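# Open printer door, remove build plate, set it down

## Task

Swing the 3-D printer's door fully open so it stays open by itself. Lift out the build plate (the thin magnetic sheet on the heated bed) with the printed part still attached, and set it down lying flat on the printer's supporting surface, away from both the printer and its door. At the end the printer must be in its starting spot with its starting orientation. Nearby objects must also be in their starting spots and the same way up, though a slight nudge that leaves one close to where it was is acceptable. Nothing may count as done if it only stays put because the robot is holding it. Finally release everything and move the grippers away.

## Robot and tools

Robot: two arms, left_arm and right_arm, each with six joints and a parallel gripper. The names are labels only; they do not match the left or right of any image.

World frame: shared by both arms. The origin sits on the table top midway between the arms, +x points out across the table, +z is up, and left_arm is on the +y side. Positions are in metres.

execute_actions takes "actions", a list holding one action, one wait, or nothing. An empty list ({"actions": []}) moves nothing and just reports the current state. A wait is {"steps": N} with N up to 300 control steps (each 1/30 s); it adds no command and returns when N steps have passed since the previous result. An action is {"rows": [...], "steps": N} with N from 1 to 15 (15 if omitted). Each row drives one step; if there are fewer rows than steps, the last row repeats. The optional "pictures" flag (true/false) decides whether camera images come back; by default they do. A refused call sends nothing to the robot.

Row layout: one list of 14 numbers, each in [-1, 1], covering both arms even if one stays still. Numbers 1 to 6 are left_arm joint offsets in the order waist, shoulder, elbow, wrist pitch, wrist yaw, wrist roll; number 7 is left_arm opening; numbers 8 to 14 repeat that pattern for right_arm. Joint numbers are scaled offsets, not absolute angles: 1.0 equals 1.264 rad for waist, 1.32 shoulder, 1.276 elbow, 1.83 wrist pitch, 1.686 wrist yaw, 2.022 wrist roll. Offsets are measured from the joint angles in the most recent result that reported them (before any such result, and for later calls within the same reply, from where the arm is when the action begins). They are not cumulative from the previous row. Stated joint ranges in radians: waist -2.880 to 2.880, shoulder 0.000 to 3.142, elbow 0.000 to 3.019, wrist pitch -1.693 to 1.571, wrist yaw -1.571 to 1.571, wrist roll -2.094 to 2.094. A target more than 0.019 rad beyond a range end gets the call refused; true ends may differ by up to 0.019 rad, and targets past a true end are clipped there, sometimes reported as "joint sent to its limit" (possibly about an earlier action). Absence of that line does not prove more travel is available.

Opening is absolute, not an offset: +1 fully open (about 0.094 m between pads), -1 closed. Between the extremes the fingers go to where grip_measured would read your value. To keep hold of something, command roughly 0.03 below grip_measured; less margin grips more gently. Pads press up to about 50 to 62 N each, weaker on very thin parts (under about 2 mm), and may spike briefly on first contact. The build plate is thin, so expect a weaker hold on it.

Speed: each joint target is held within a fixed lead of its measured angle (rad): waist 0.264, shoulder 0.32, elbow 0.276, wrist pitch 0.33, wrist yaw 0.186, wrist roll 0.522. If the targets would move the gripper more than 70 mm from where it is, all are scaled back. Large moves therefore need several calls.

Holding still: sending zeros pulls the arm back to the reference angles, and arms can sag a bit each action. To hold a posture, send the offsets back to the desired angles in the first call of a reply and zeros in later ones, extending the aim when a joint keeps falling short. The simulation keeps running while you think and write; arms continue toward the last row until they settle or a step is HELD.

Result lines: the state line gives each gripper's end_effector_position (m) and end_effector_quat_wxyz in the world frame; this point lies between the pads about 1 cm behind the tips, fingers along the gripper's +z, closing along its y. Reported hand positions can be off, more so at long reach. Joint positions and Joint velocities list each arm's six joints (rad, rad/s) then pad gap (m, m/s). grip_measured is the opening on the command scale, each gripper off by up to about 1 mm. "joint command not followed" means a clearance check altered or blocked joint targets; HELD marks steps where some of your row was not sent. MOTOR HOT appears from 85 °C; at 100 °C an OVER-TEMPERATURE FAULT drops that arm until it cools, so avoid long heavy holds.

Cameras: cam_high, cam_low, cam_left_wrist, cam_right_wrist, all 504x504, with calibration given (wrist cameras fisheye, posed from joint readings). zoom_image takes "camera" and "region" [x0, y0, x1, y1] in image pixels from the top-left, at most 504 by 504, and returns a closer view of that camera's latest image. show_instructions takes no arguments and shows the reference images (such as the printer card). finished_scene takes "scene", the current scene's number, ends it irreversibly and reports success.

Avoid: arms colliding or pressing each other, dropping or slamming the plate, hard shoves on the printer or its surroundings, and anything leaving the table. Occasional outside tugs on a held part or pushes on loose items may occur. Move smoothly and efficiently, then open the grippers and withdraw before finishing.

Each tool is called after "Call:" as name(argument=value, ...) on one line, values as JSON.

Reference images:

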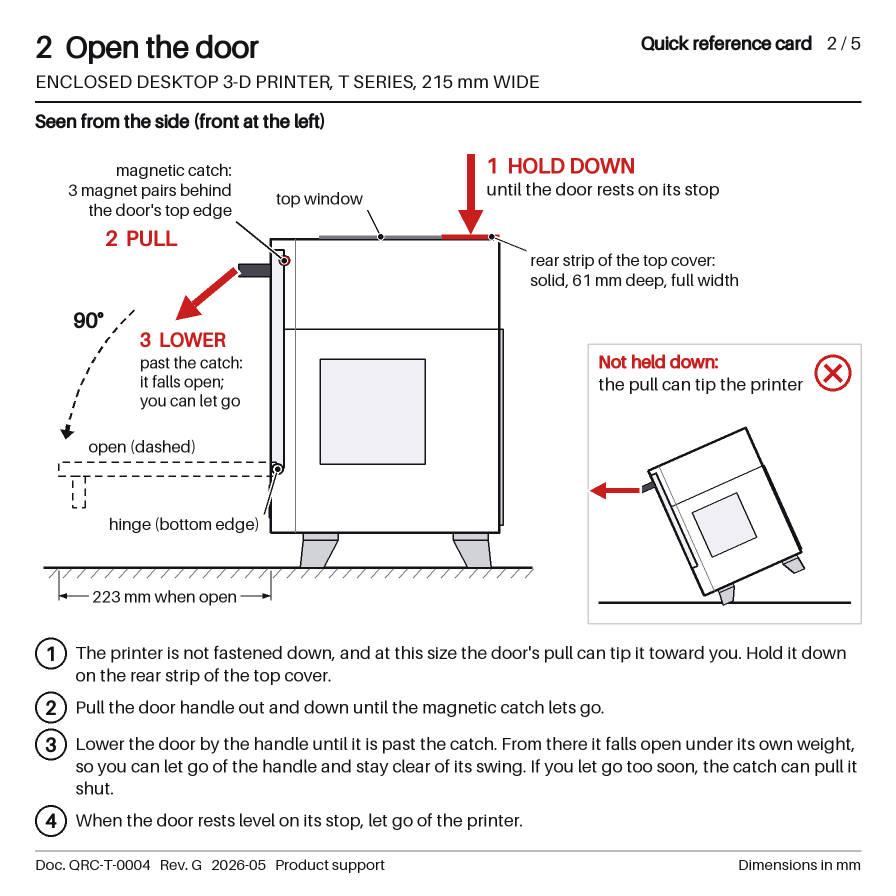

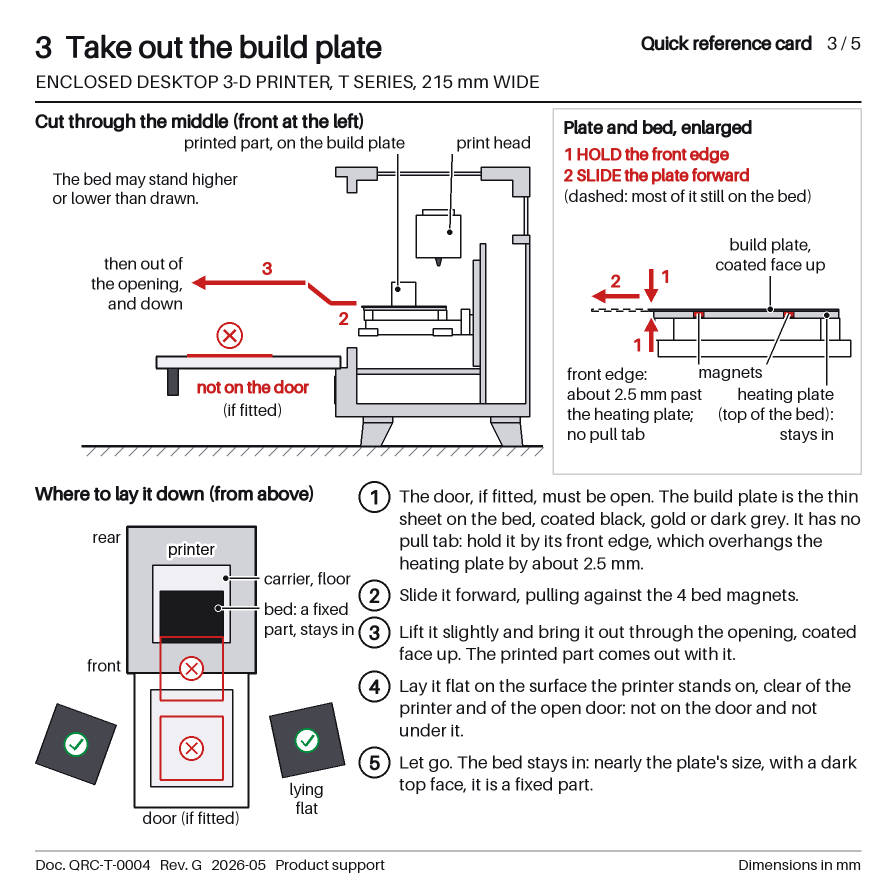

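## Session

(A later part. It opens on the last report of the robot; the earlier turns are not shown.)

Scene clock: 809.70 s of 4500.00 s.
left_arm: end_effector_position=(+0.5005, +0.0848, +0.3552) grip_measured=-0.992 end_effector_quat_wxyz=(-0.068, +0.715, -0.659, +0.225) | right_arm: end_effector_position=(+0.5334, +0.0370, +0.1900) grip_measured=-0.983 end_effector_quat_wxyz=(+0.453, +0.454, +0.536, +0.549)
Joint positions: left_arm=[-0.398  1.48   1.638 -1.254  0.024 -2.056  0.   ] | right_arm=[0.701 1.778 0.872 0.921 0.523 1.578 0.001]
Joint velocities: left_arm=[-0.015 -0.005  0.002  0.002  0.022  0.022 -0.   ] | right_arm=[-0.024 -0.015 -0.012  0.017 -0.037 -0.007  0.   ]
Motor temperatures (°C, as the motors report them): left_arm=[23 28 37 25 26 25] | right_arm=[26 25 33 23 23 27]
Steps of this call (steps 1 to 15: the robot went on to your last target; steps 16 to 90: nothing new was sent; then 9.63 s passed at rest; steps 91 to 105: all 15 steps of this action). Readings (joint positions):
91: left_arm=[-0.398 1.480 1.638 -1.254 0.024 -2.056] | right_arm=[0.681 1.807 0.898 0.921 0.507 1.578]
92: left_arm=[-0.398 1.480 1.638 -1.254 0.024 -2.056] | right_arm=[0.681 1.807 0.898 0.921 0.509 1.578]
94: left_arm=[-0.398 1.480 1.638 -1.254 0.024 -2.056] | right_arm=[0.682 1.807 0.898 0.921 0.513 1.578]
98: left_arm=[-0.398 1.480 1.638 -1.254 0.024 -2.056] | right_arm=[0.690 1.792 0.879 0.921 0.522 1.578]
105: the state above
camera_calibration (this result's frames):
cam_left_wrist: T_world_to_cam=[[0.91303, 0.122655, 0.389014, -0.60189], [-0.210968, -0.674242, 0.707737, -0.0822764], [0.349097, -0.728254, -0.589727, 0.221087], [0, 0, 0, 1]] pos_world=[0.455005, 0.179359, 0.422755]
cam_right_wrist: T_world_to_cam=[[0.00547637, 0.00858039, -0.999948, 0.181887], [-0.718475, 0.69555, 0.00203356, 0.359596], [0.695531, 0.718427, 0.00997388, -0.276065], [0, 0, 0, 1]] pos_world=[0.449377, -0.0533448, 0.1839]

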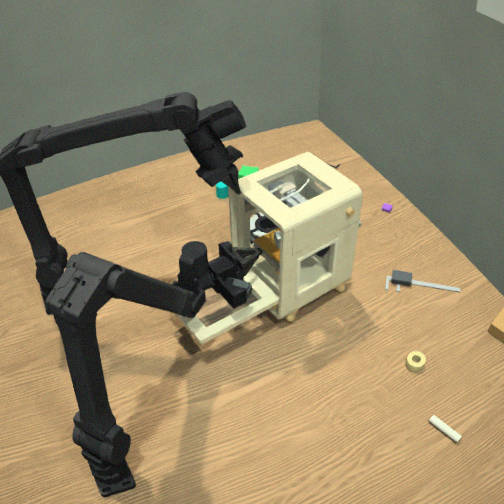

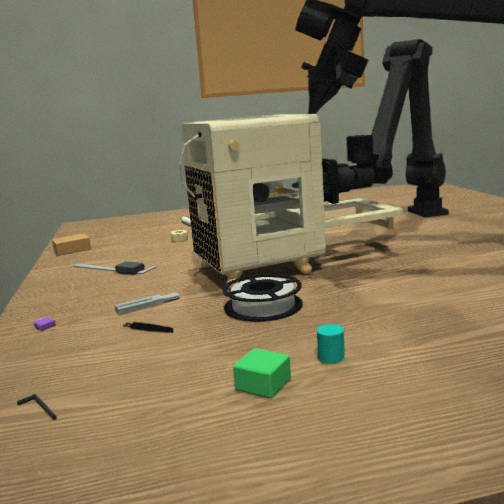

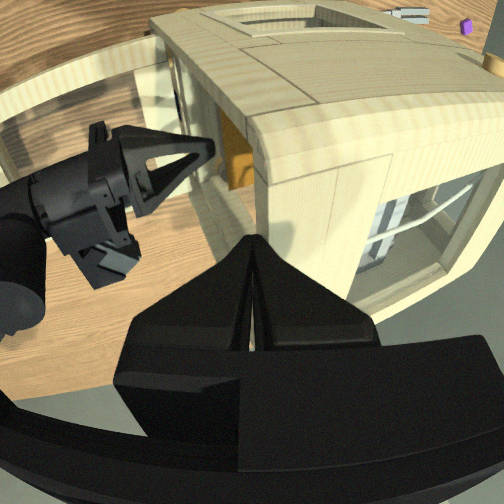

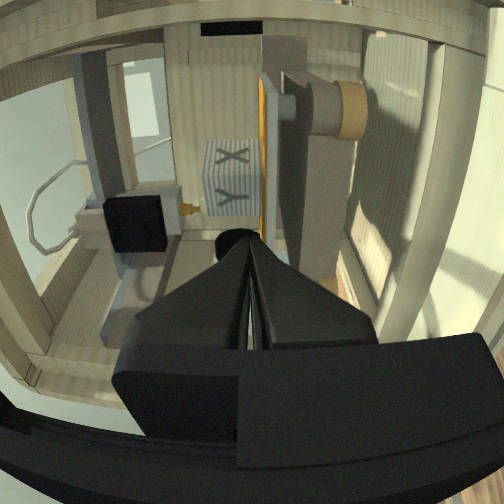

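Call:
execute_actions(actions=[{"rows":[[0,0,0.02,0,0,0,-1,-0.0175,0.019,0.056,0.012,-0.006,0,-0.9]],"steps":15}])

Call:
zoom_image(camera="cam_right_wrist", region=[190,160,310,280])

Scene clock: 842.47 s of 4500.00 s.
left_arm: end_effector_position=(+0.5005, +0.0848, +0.3552) grip_measured=-0.992 end_effector_quat_wxyz=(-0.068, +0.715, -0.659, +0.225) | right_arm: end_effector_position=(+0.5439, +0.0335, +0.1856) grip_measured=-0.902 end_effector_quat_wxyz=(+0.455, +0.457, +0.534, +0.546)
Joint positions: left_arm=[-0.398  1.48   1.638 -1.254  0.024 -2.056  0.   ] | right_arm=[0.684 1.799 0.891 0.921 0.515 1.578 0.005]
Joint velocities: left_arm=[-0.005 -0.005 -0.007 -0.012  0.022  0.037 -0.   ] | right_arm=[ 0.015 -0.015 -0.002 -0.007 -0.007 -0.007  0.   ]
Motor temperatures (°C, as the motors report them): left_arm=[23 28 37 25 26 25] | right_arm=[26 25 31 23 23 27]
Steps of this call (steps 1 to 15: the robot went on to your last target; steps 16 to 90: nothing new was sent; then 29.27 s passed at rest; steps 91 to 105: all 15 steps of this action). Readings (joint positions):
91: left_arm=[-0.398 1.480 1.638 -1.254 0.024 -2.056] | right_arm=[0.700 1.779 0.874 0.921 0.520 1.578]
92: left_arm=[-0.398 1.480 1.638 -1.254 0.024 -2.056] | right_arm=[0.698 1.782 0.877 0.921 0.517 1.578]
94: left_arm=[-0.398 1.480 1.638 -1.254 0.024 -2.056] | right_arm=[0.693 1.790 0.886 0.921 0.515 1.578]
98: left_arm=[-0.398 1.480 1.638 -1.254 0.024 -2.056] | right_arm=[0.685 1.798 0.891 0.921 0.515 1.578]
105: the state above
camera_calibration (this result's frames):
cam_left_wrist: T_world_to_cam=[[0.91303, 0.122655, 0.389014, -0.60189], [-0.210968, -0.674242, 0.707737, -0.0822764], [0.349097, -0.728254, -0.589727, 0.221087], [0, 0, 0, 1]] pos_world=[0.455005, 0.179359, 0.422755]
cam_right_wrist: T_world_to_cam=[[0.00355839, 0.00675523, -0.999971, 0.178646], [-0.711804, 0.702374, 0.00221189, 0.365765], [0.702369, 0.711776, 0.00730772, -0.28379], [0, 0, 0, 1]] pos_world=[0.459043, -0.0561158, 0.179905]

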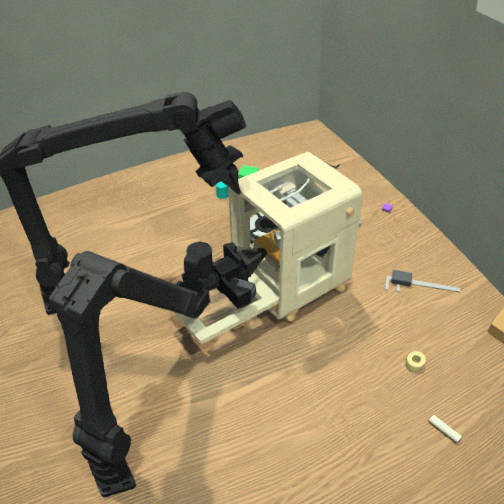

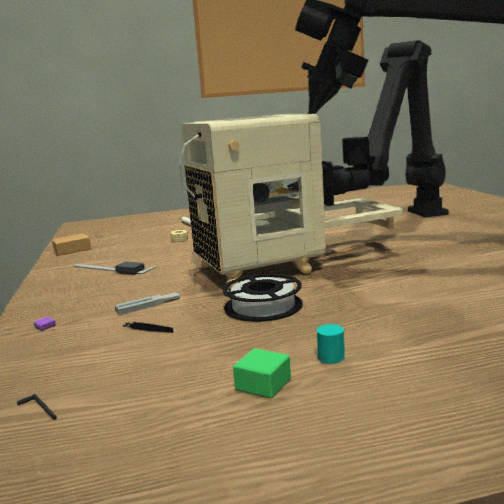

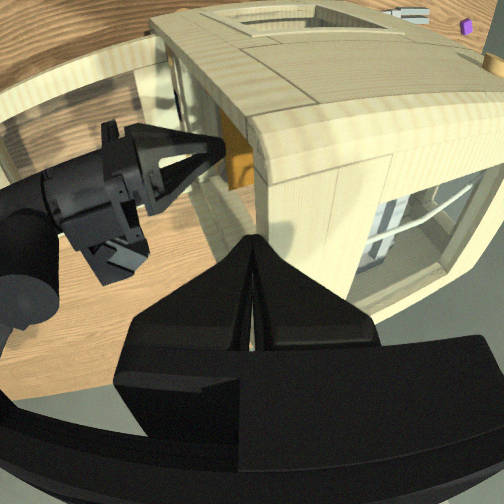

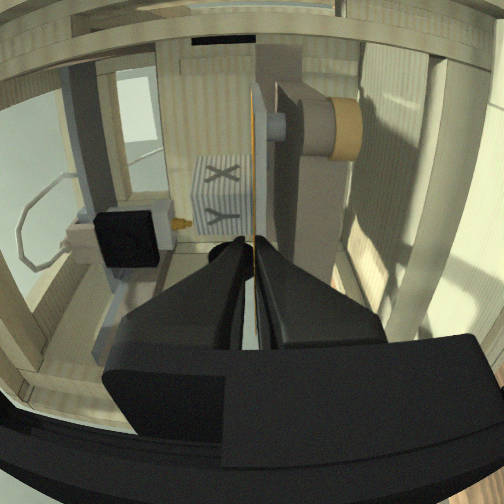

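Region (190, 160, 310, 280) of cam_right_wrist's 504x504 image, scaled by 4.200, with more detail than that image has.

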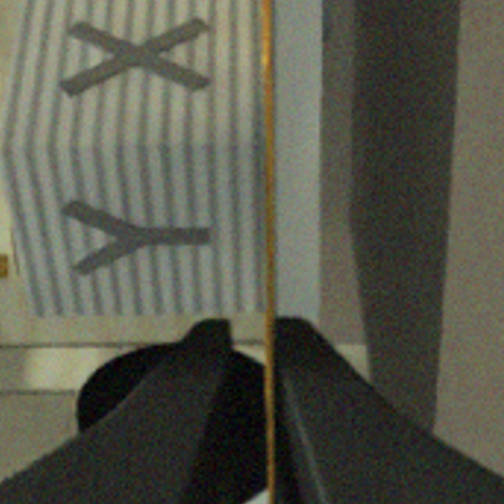

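Call:
execute_actions(actions=[{"rows":[[0,0,0.02,0,0,0,-1,0,0.005,0.03,0.012,0,0,-0.9],[0,0,0.02,0,0,0,-1,0,0.005,0.03,0.012,0,0,-0.9],[0,0,0.02,0,0,0,-1,0,0.005,0.03,0.012,0,0,-0.9],[0,0,0.02,0,0,0,-1,0,0.005,0.03,0.012,0,0,-0.9],[0,0,0.02,0,0,0,-1,0,0.005,0.03,0.012,0,0,-0.9],[0,0,0.02,0,0,0,-1,-0.008,0.010,0.052,0.012,-0.005,0,-0.9]],"steps":15}])

Call:
zoom_image(camera="cam_right_wrist", region=[190,160,310,280])

Call:
zoom_image(camera="cam_left_wrist", region=[190,110,260,180])

Scene clock: 850.93 s of 4500.00 s.
left_arm: end_effector_position=(+0.5005, +0.0848, +0.3552) grip_measured=-0.992 end_effector_quat_wxyz=(-0.068, +0.715, -0.659, +0.225) | right_arm: end_effector_position=(+0.5468, +0.0356, +0.1845) grip_measured=-0.901 end_effector_quat_wxyz=(+0.454, +0.456, +0.535, +0.547)
Joint positions: left_arm=[-0.398  1.48   1.638 -1.254  0.024 -2.056  0.   ] | right_arm=[0.682 1.807 0.9   0.921 0.51  1.578 0.005]
Joint velocities: left_arm=[ 0.005  0.005 -0.002  0.007  0.066 -0.051 -0.   ] | right_arm=[-0.005 -0.015 -0.002 -0.002 -0.022  0.095 -0.   ]
Motor temperatures (°C, as the motors report them): left_arm=[23 28 37 25 26 25] | right_arm=[26 25 32 23 23 27]
Steps of this call (steps 1 to 15: the robot went on to your last target; steps 16 to 90: nothing new was sent; then 4.97 s passed at rest; steps 91 to 105: all 15 steps of this action). Readings (joint positions):
91: left_arm=[-0.398 1.480 1.638 -1.254 0.024 -2.056] | right_arm=[0.684 1.799 0.891 0.921 0.515 1.578]
92: left_arm=[-0.398 1.480 1.638 -1.254 0.024 -2.056] | right_arm=[0.684 1.799 0.891 0.921 0.515 1.578]
94: left_arm=[-0.398 1.480 1.638 -1.254 0.024 -2.056] | right_arm=[0.684 1.799 0.891 0.921 0.515 1.578]
98: left_arm=[-0.398 1.480 1.638 -1.254 0.024 -2.056] | right_arm=[0.683 1.802 0.894 0.921 0.512 1.578]
105: the state above
camera_calibration (this result's frames):
cam_left_wrist: T_world_to_cam=[[0.91303, 0.122655, 0.389014, -0.60189], [-0.210968, -0.674242, 0.707737, -0.0822764], [0.349097, -0.728254, -0.589727, 0.221087], [0, 0, 0, 1]] pos_world=[0.455005, 0.179359, 0.422755]
cam_right_wrist: T_world_to_cam=[[0.00387117, 0.00695726, -0.999968, 0.177278], [-0.714479, 0.699654, 0.00210187, 0.367897], [0.699646, 0.714448, 0.0076793, -0.285948], [0, 0, 0, 1]] pos_world=[0.462231, -0.0543391, 0.178695]

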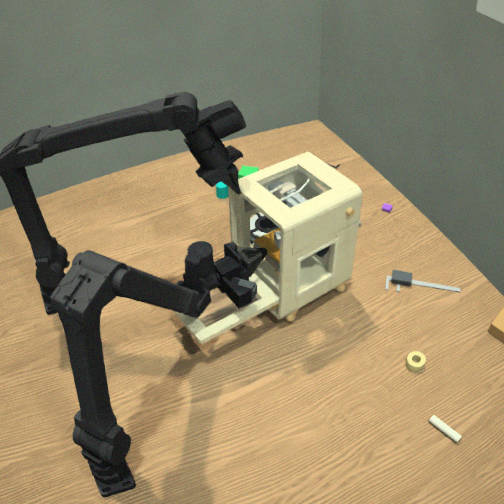

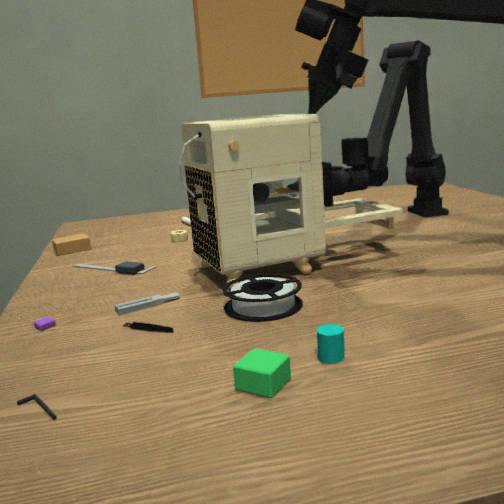

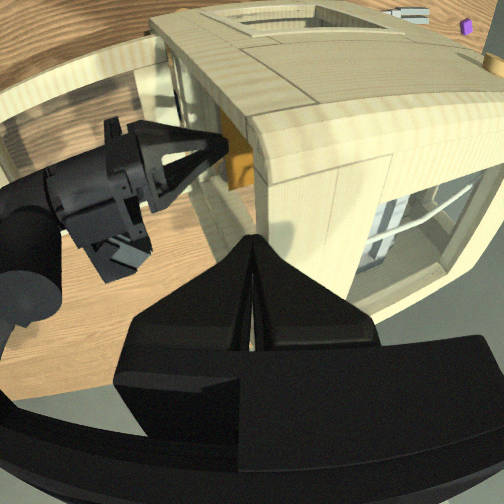

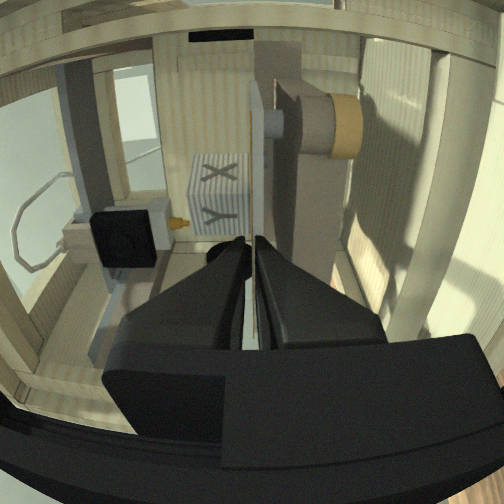

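Region (190, 160, 310, 280) of cam_right_wrist's 504x504 image, scaled by 4.200, with more detail than that image has.

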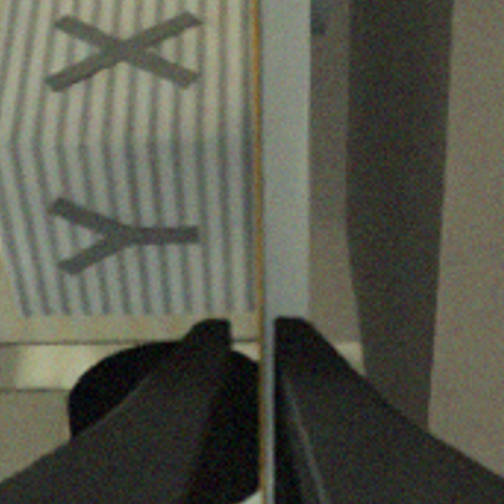

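Region (190, 110, 260, 180) of cam_left_wrist's 504x504 image, scaled by 7.200, with more detail than that image has.

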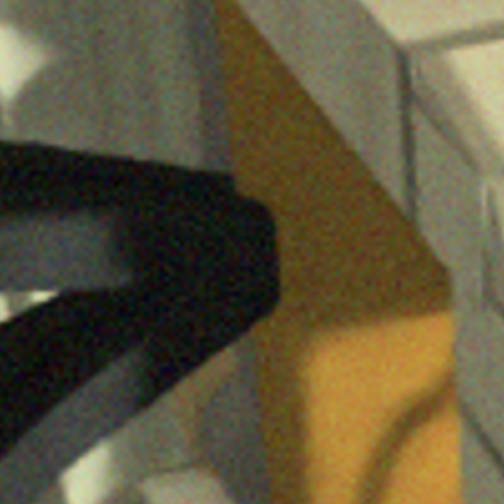

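Call:
execute_actions(actions=[{"rows":[[0,0,0.02,0,0,0,-1,-0.015,0.012,0.062,0.012,-0.003,0,-0.9]],"steps":15}], pictures=false)

Call:
execute_actions(actions=[{"rows":[[0,0,0.02,0,0,0,-1,-0.01,0.006,0.055,0.012,0,0,-0.95],[0,0,0.02,0,0,0,-1,-0.01,0.006,0.055,0.012,0,0,-0.96],[0,0,0.02,0,0,0,-1,-0.01,0.006,0.055,0.012,0,0,-0.97],[0,0,0.02,0,0,0,-1,-0.01,0.006,0.055,0.012,0,0,-1]],"steps":15}])

Call:
zoom_image(camera="cam_left_wrist", region=[190,110,260,180])

Call:
zoom_image(camera="cam_right_wrist", region=[225,215,275,265])

Scene clock: 863.07 s of 4500.00 s.
left_arm: end_effector_position=(+0.5005, +0.0848, +0.3552) grip_measured=-0.992 end_effector_quat_wxyz=(-0.068, +0.715, -0.659, +0.225) | right_arm: end_effector_position=(+0.5472, +0.0357, +0.1845) grip_measured=-0.901 end_effector_quat_wxyz=(+0.454, +0.456, +0.535, +0.547)
Joint positions: left_arm=[-0.398  1.48   1.638 -1.254  0.024 -2.056  0.   ] | right_arm=[0.682 1.808 0.901 0.921 0.51  1.578 0.005]
Joint velocities: left_arm=[-0.005 -0.015  0.002 -0.007 -0.022 -0.022  0.   ] | right_arm=[-0.015 -0.005  0.002  0.002  0.037  0.007  0.   ]
Motor temperatures (°C, as the motors report them): left_arm=[23 28 37 25 26 25] | right_arm=[26 25 33 23 23 27]
Steps of this call (steps 1 to 15: the robot went on to your last target; steps 16 to 90: nothing new was sent; then 8.63 s passed at rest; steps 91 to 105: all 15 steps of this action). Readings (joint positions):
91: left_arm=[-0.398 1.480 1.638 -1.254 0.024 -2.056] | right_arm=[0.682 1.808 0.901 0.921 0.510 1.578]
92: left_arm=[-0.398 1.480 1.638 -1.254 0.024 -2.056] | right_arm=[0.682 1.808 0.901 0.921 0.510 1.578]
94: left_arm=[-0.398 1.480 1.638 -1.254 0.024 -2.056] | right_arm=[0.682 1.808 0.901 0.921 0.510 1.578]
98: left_arm=[-0.398 1.480 1.638 -1.254 0.024 -2.056] | right_arm=[0.682 1.808 0.901 0.921 0.510 1.578]
105: the state above

Scene clock: 863.57 s of 4500.00 s.
left_arm: end_effector_position=(+0.5005, +0.0848, +0.3552) grip_measured=-0.992 end_effector_quat_wxyz=(-0.068, +0.715, -0.659, +0.225) | right_arm: end_effector_position=(+0.5472, +0.0356, +0.1838) grip_measured=-0.981 end_effector_quat_wxyz=(+0.454, +0.456, +0.535, +0.547)
Joint positions: left_arm=[-0.398  1.48   1.638 -1.254  0.024 -2.056  0.   ] | right_arm=[0.682 1.809 0.901 0.921 0.51  1.578 0.001]
Joint velocities: left_arm=[-0.005 -0.015  0.012  0.002 -0.037  0.022  0.   ] | right_arm=[-0.005 -0.005 -0.002 -0.002  0.007 -0.037  0.   ]
Motor temperatures (°C, as the motors report them): left_arm=[23 28 37 25 26 25] | right_arm=[26 25 33 23 23 27]
Steps of this call (steps 1 to 15: all 15 steps of this action). Readings (joint positions):
1: left_arm=[-0.398 1.480 1.638 -1.254 0.024 -2.056] | right_arm=[0.682 1.808 0.901 0.921 0.510 1.578]
2: left_arm=[-0.398 1.480 1.638 -1.254 0.024 -2.056] | right_arm=[0.682 1.809 0.901 0.921 0.510 1.578]
4: left_arm=[-0.398 1.480 1.638 -1.254 0.024 -2.056] | right_arm=[0.682 1.809 0.901 0.921 0.510 1.578]
8: left_arm=[-0.398 1.480 1.638 -1.254 0.024 -2.056] | right_arm=[0.682 1.809 0.901 0.921 0.510 1.578]
15: the state above
camera_calibration (this result's frames):
cam_left_wrist: T_world_to_cam=[[0.91303, 0.122655, 0.389014, -0.60189], [-0.210968, -0.674242, 0.707737, -0.0822764], [0.349097, -0.728254, -0.589727, 0.221087], [0, 0, 0, 1]] pos_world=[0.455005, 0.179359, 0.422755]
cam_right_wrist: T_world_to_cam=[[0.00328155, 0.00647488, -0.999974, 0.176971], [-0.714211, 0.699927, 0.00218829, 0.368014], [0.699923, 0.714185, 0.00692127, -0.286327], [0, 0, 0, 1]] pos_world=[0.462666, -0.0542385, 0.178142]

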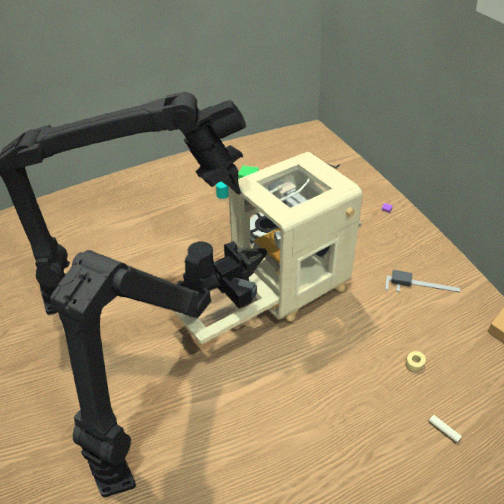

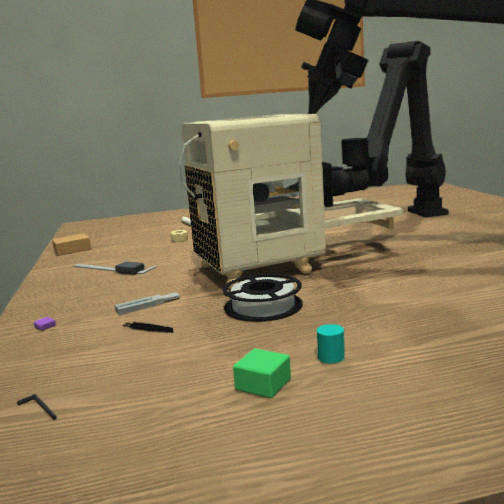

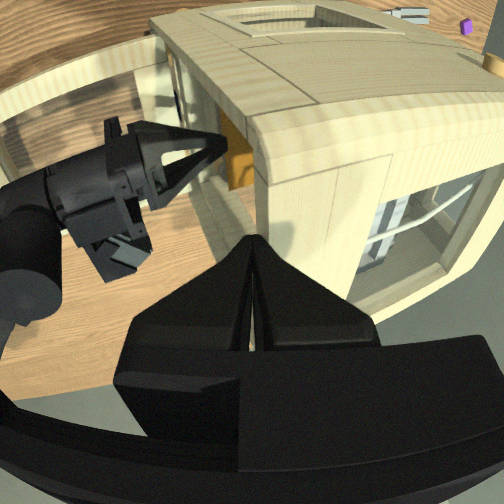

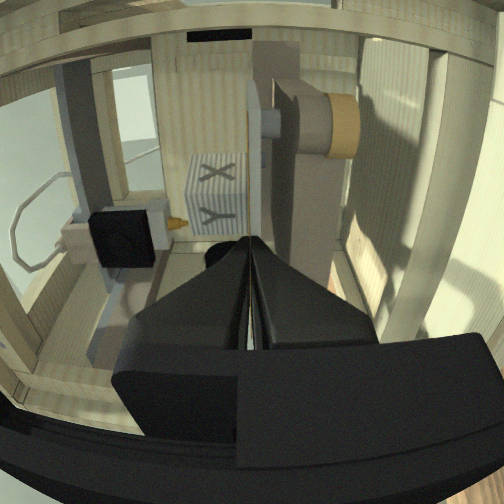

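Region (190, 110, 260, 180) of cam_left_wrist's 504x504 image, scaled by 7.200, with more detail than that image has.

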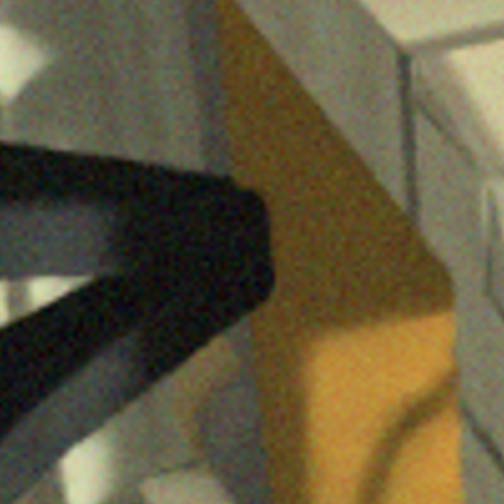

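Region (225, 215, 275, 265) of cam_right_wrist's 504x504 image, scaled by 10.080, with more detail than that image has.

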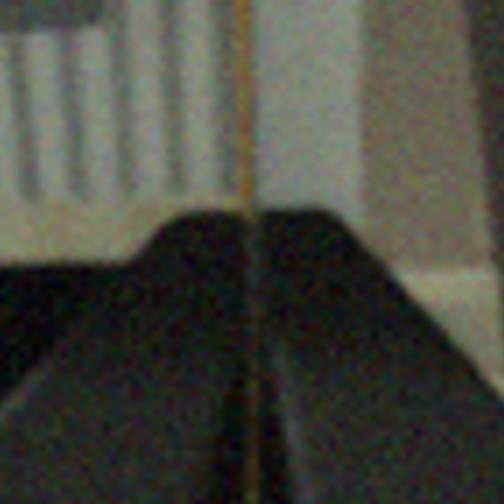

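Call:
execute_actions(actions=[{"rows":[[0,0,0.02,0,0,0,-1,0,0,0.03,0.012,0,0,-1],[0,0,0.02,0,0,0,-1,0.003,-0.003,0.02,0.012,0,0,-1],[0,0,0.02,0,0,0,-1,0.005,-0.006,0.01,0.012,0,0,-1],[0,0,0.02,0,0,0,-1,0.007,-0.008,0.0,0.012,0,0,-1],[0,0,0.02,0,0,0,-1,0.008,-0.01,-0.005,0.012,0,0,-1],[0,0,0.02,0,0,0,-1,0.009,-0.011,-0.01,0.012,0,0,-1],[0,0,0.02,0,0,0,-1,0.01,-0.012,-0.015,0.012,0,0,-1]],"steps":15}])

Call:
zoom_image(camera="cam_left_wrist", region=[190,110,260,180])

Scene clock: 875.97 s of 4500.00 s.
left_arm: end_effector_position=(+0.5005, +0.0848, +0.3552) grip_measured=-0.992 end_effector_quat_wxyz=(-0.068, +0.715, -0.659, +0.225) | right_arm: end_effector_position=(+0.5464, +0.0359, +0.1831) grip_measured=-0.981 end_effector_quat_wxyz=(+0.454, +0.456, +0.536, +0.546)
Joint positions: left_arm=[-0.398  1.48   1.638 -1.254  0.024 -2.056  0.   ] | right_arm=[0.684 1.809 0.899 0.921 0.512 1.578 0.001]
Joint velocities: left_arm=[ 0.005  0.005 -0.002  0.007  0.022 -0.022  0.   ] | right_arm=[-0.005 -0.015 -0.007 -0.012 -0.007  0.007  0.001]
Motor temperatures (°C, as the motors report them): left_arm=[23 28 37 25 26 25] | right_arm=[26 25 34 23 23 27]
Steps of this call (steps 1 to 15: the robot went on to your last target; steps 16 to 90: nothing new was sent; then 8.90 s passed at rest; steps 91 to 105: all 15 steps of this action). Readings (joint positions):
91: left_arm=[-0.398 1.480 1.638 -1.254 0.024 -2.056] | right_arm=[0.682 1.809 0.901 0.921 0.510 1.578]
92: left_arm=[-0.398 1.480 1.638 -1.254 0.024 -2.056] | right_arm=[0.683 1.809 0.901 0.921 0.511 1.578]
94: left_arm=[-0.398 1.480 1.638 -1.254 0.024 -2.056] | right_arm=[0.683 1.809 0.901 0.921 0.512 1.578]
98: left_arm=[-0.398 1.480 1.638 -1.254 0.024 -2.056] | right_arm=[0.684 1.809 0.899 0.921 0.512 1.578]
105: the state above
camera_calibration (this result's frames):
cam_left_wrist: T_world_to_cam=[[0.91303, 0.122655, 0.389014, -0.60189], [-0.210968, -0.674242, 0.707737, -0.0822764], [0.349097, -0.728254, -0.589727, 0.221087], [0, 0, 0, 1]] pos_world=[0.455005, 0.179359, 0.422755]
cam_right_wrist: T_world_to_cam=[[0.00208623, 0.00552808, -0.999983, 0.176959], [-0.713941, 0.700202, 0.00238136, 0.367088], [0.700203, 0.713924, 0.00540751, -0.285781], [0, 0, 0, 1]] pos_world=[0.461815, -0.0539879, 0.177627]

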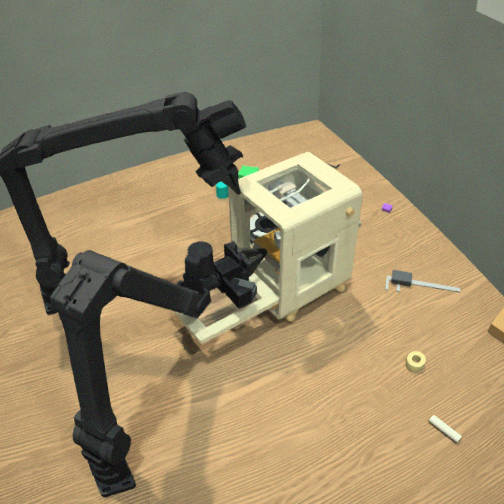

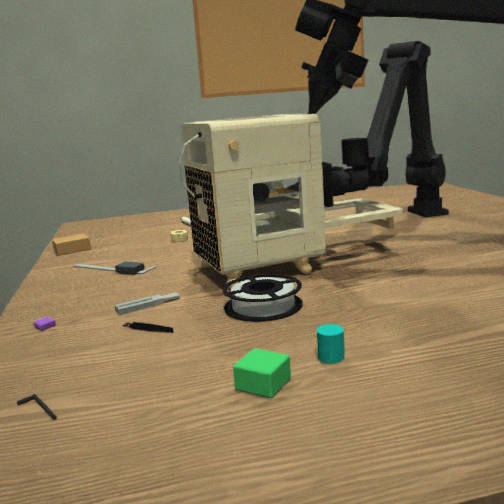

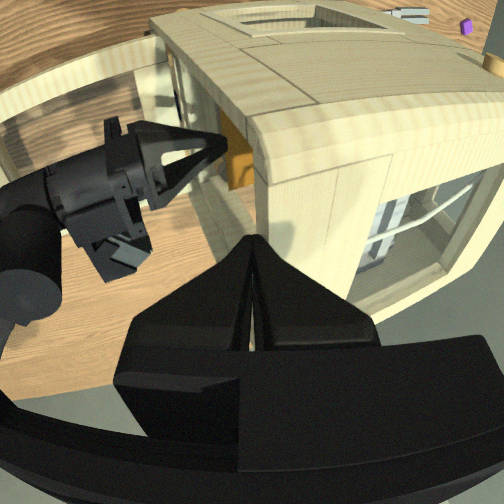

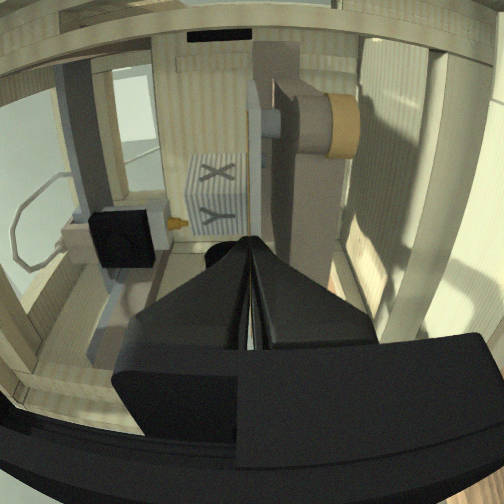

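Region (190, 110, 260, 180) of cam_left_wrist's 504x504 image, scaled by 7.200, with more detail than that image has.

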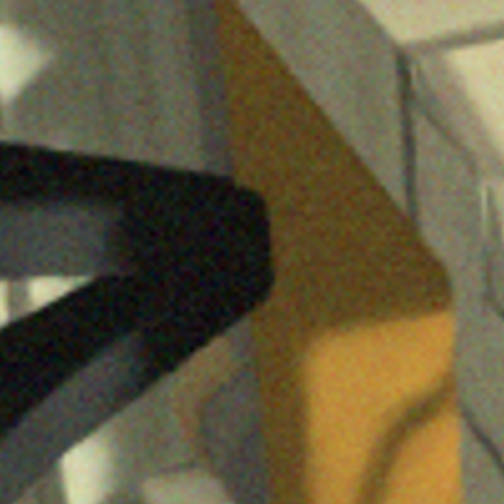

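Holding so far. I'm increasing the pull a little.

Call:
execute_actions(actions=[{"rows":[[0,0,0.02,0,0,0,-1,0.008,-0.012,-0.014,0.012,0,0,-1],[0,0,0.02,0,0,0,-1,0.009,-0.013,-0.017,0.012,0,0,-1],[0,0,0.02,0,0,0,-1,0.01,-0.014,-0.02,0.012,0,0,-1],[0,0,0.02,0,0,0,-1,0.011,-0.015,-0.023,0.012,0,0,-1],[0,0,0.02,0,0,0,-1,0.012,-0.016,-0.026,0.012,0,0,-1],[0,0,0.02,0,0,0,-1,0.013,-0.017,-0.029,0.012,0,0,-1]],"steps":15}])

Call:
zoom_image(camera="cam_left_wrist", region=[190,110,260,180])

Scene clock: 885.90 s of 4500.00 s.
left_arm: end_effector_position=(+0.5005, +0.0848, +0.3552) grip_measured=-0.992 end_effector_quat_wxyz=(-0.068, +0.715, -0.659, +0.225) | right_arm: end_effector_position=(+0.5358, +0.0350, +0.1759) grip_measured=-0.983 end_effector_quat_wxyz=(+0.450, +0.455, +0.545, +0.542)
Joint positions: left_arm=[-0.398  1.48   1.638 -1.254  0.024 -2.056  0.   ] | right_arm=[0.693 1.799 0.869 0.921 0.51  1.578 0.001]
Joint velocities: left_arm=[-0.005  0.005 -0.027 -0.002 -0.125 -0.037  0.   ] | right_arm=[ 0.015 -0.005 -0.007 -0.012  0.066 -0.007 -0.001]
Motor temperatures (°C, as the motors report them): left_arm=[23 28 37 25 26 25] | right_arm=[26 25 32 23 23 27]
Steps of this call (steps 1 to 15: the robot went on to your last target; steps 16 to 90: nothing new was sent; then 6.43 s passed at rest; steps 91 to 105: all 15 steps of this action). Readings (joint positions):
91: left_arm=[-0.398 1.480 1.638 -1.254 0.024 -2.056] | right_arm=[0.684 1.809 0.899 0.921 0.512 1.578]
92: left_arm=[-0.398 1.480 1.638 -1.254 0.024 -2.056] | right_arm=[0.684 1.809 0.899 0.921 0.512 1.578]
94: left_arm=[-0.398 1.480 1.638 -1.254 0.024 -2.056] | right_arm=[0.684 1.809 0.898 0.921 0.511 1.578]
98: left_arm=[-0.398 1.480 1.638 -1.254 0.024 -2.056] | right_arm=[0.684 1.803 0.890 0.921 0.510 1.578]
105: the state above
camera_calibration (this result's frames):
cam_left_wrist: T_world_to_cam=[[0.91303, 0.122655, 0.389014, -0.60189], [-0.210968, -0.674242, 0.707737, -0.0822764], [0.349097, -0.728254, -0.589727, 0.221087], [0, 0, 0, 1]] pos_world=[0.455005, 0.179359, 0.422755]
cam_right_wrist: T_world_to_cam=[[-0.0129333, -0.00688844, -0.999893, 0.178233], [-0.721592, 0.692304, 0.00456413, 0.364134], [0.692198, 0.721573, -0.0139244, -0.270275], [0, 0, 0, 1]] pos_world=[0.452145, -0.0558411, 0.172788]

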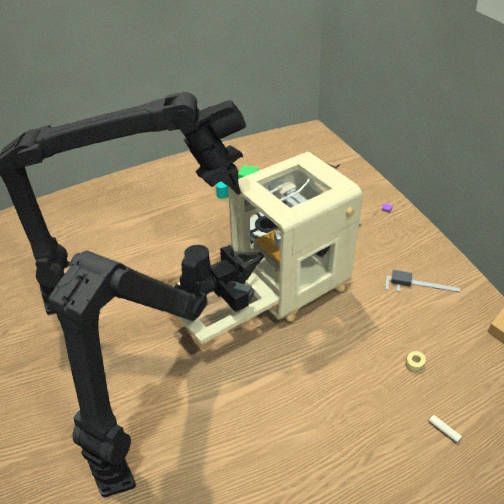

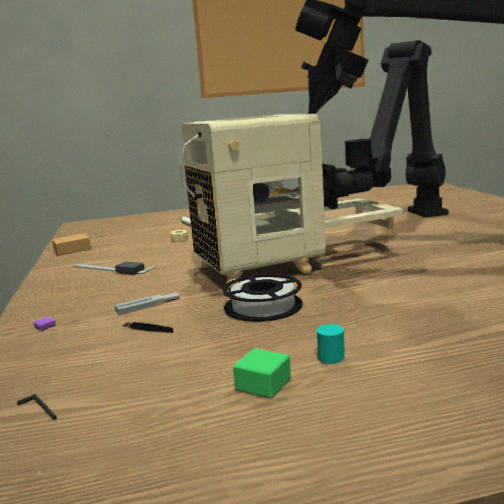

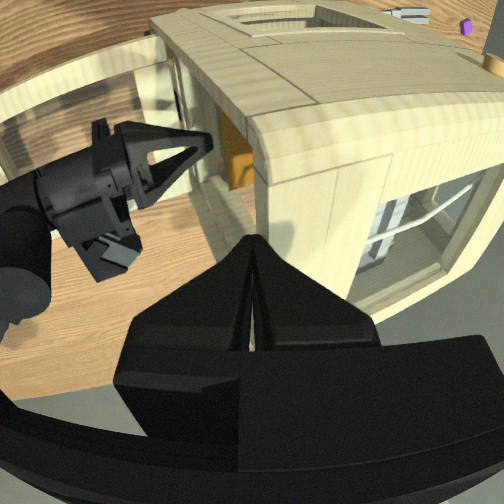

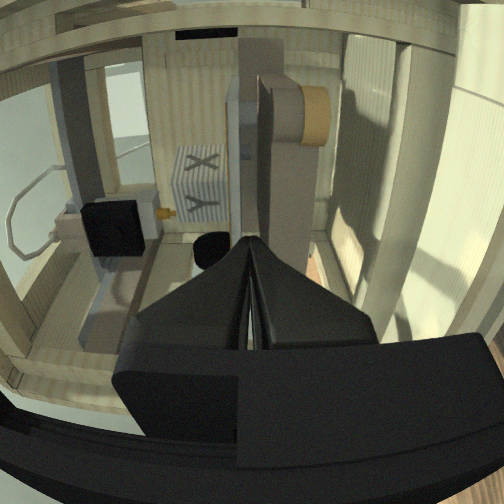

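Region (190, 110, 260, 180) of cam_left_wrist's 504x504 image, scaled by 7.200, with more detail than that image has.

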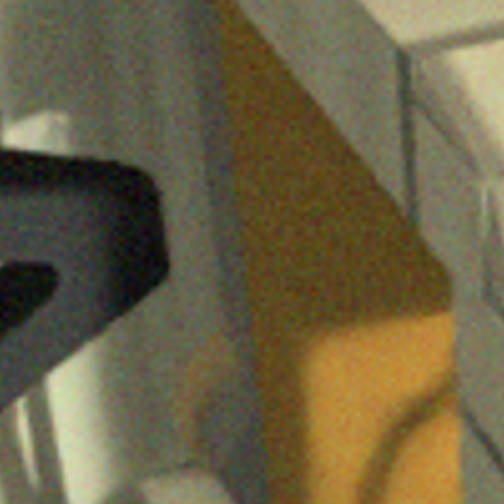

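Call:
execute_actions(actions=[{"rows":[[0,0,0.02,0,0,0,-1,-0.004,0.003,0.058,0.012,0,0,-0.9]],"steps":15}])

Call:
zoom_image(camera="cam_right_wrist", region=[190,160,310,280])

Scene clock: 903.43 s of 4500.00 s.
left_arm: end_effector_position=(+0.5005, +0.0848, +0.3552) grip_measured=-0.992 end_effector_quat_wxyz=(-0.068, +0.715, -0.659, +0.225) | right_arm: end_effector_position=(+0.5411, +0.0394, +0.1857) grip_measured=-0.902 end_effector_quat_wxyz=(+0.451, +0.453, +0.537, +0.550)
Joint positions: left_arm=[-0.398  1.48   1.638 -1.254  0.024 -2.056  0.   ] | right_arm=[0.693 1.799 0.892 0.921 0.51  1.578 0.005]
Joint velocities: left_arm=[-0.005 -0.015 -0.012  0.007 -0.007  0.081  0.   ] | right_arm=[-0.015 -0.015 -0.012 -0.002  0.081  0.007  0.001]
Motor temperatures (°C, as the motors report them): left_arm=[23 28 37 25 26 25] | right_arm=[26 25 31 23 23 27]
Steps of this call (steps 1 to 15: the robot went on to your last target; steps 16 to 90: nothing new was sent; then 14.03 s passed at rest; steps 91 to 105: all 15 steps of this action). Readings (joint positions):
91: left_arm=[-0.398 1.480 1.638 -1.254 0.024 -2.056] | right_arm=[0.693 1.799 0.870 0.921 0.510 1.578]
92: left_arm=[-0.398 1.480 1.638 -1.254 0.024 -2.056] | right_arm=[0.693 1.799 0.873 0.921 0.510 1.578]
94: left_arm=[-0.398 1.480 1.638 -1.254 0.024 -2.056] | right_arm=[0.693 1.799 0.881 0.921 0.510 1.578]
98: left_arm=[-0.398 1.480 1.638 -1.254 0.024 -2.056] | right_arm=[0.693 1.799 0.891 0.921 0.510 1.578]
105: the state above
camera_calibration (this result's frames):
cam_left_wrist: T_world_to_cam=[[0.91303, 0.122655, 0.389014, -0.60189], [-0.210968, -0.674242, 0.707737, -0.0822764], [0.349097, -0.728254, -0.589727, 0.221087], [0, 0, 0, 1]] pos_world=[0.455005, 0.179359, 0.422755]
cam_right_wrist: T_world_to_cam=[[0.00379931, 0.00699676, -0.999968, 0.178541], [-0.721647, 0.692258, 0.00210187, 0.365356], [0.69225, 0.721617, 0.0076793, -0.280999], [0, 0, 0, 1]] pos_world=[0.457501, -0.0513963, 0.179925]

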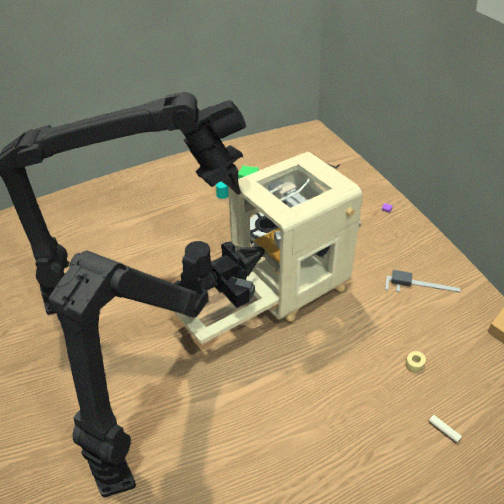

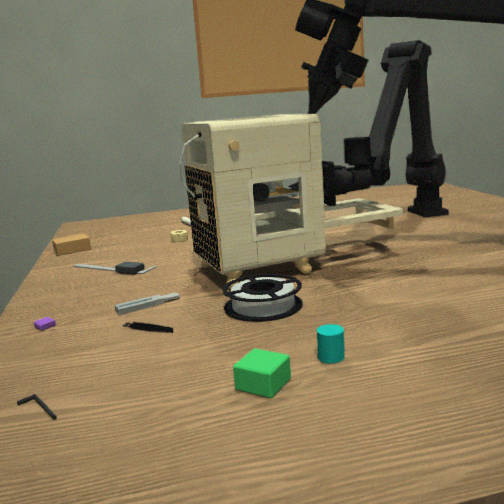

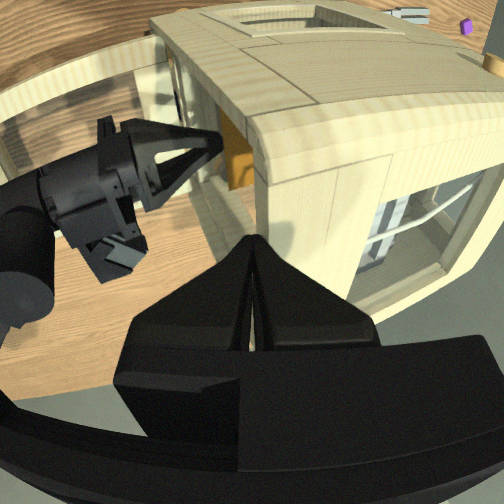

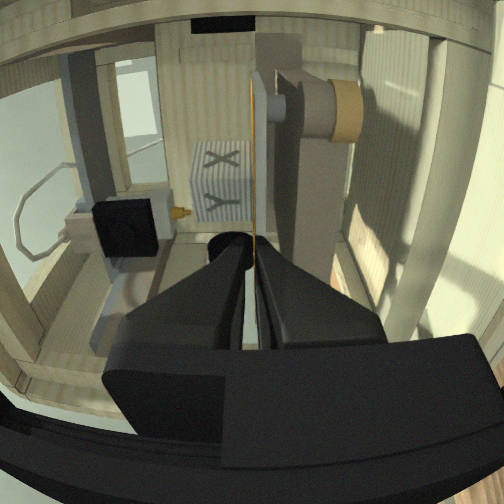

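Region (190, 160, 310, 280) of cam_right_wrist's 504x504 image, scaled by 4.200, with more detail than that image has.

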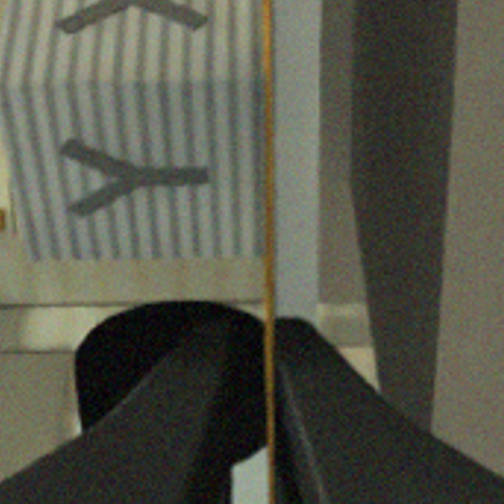

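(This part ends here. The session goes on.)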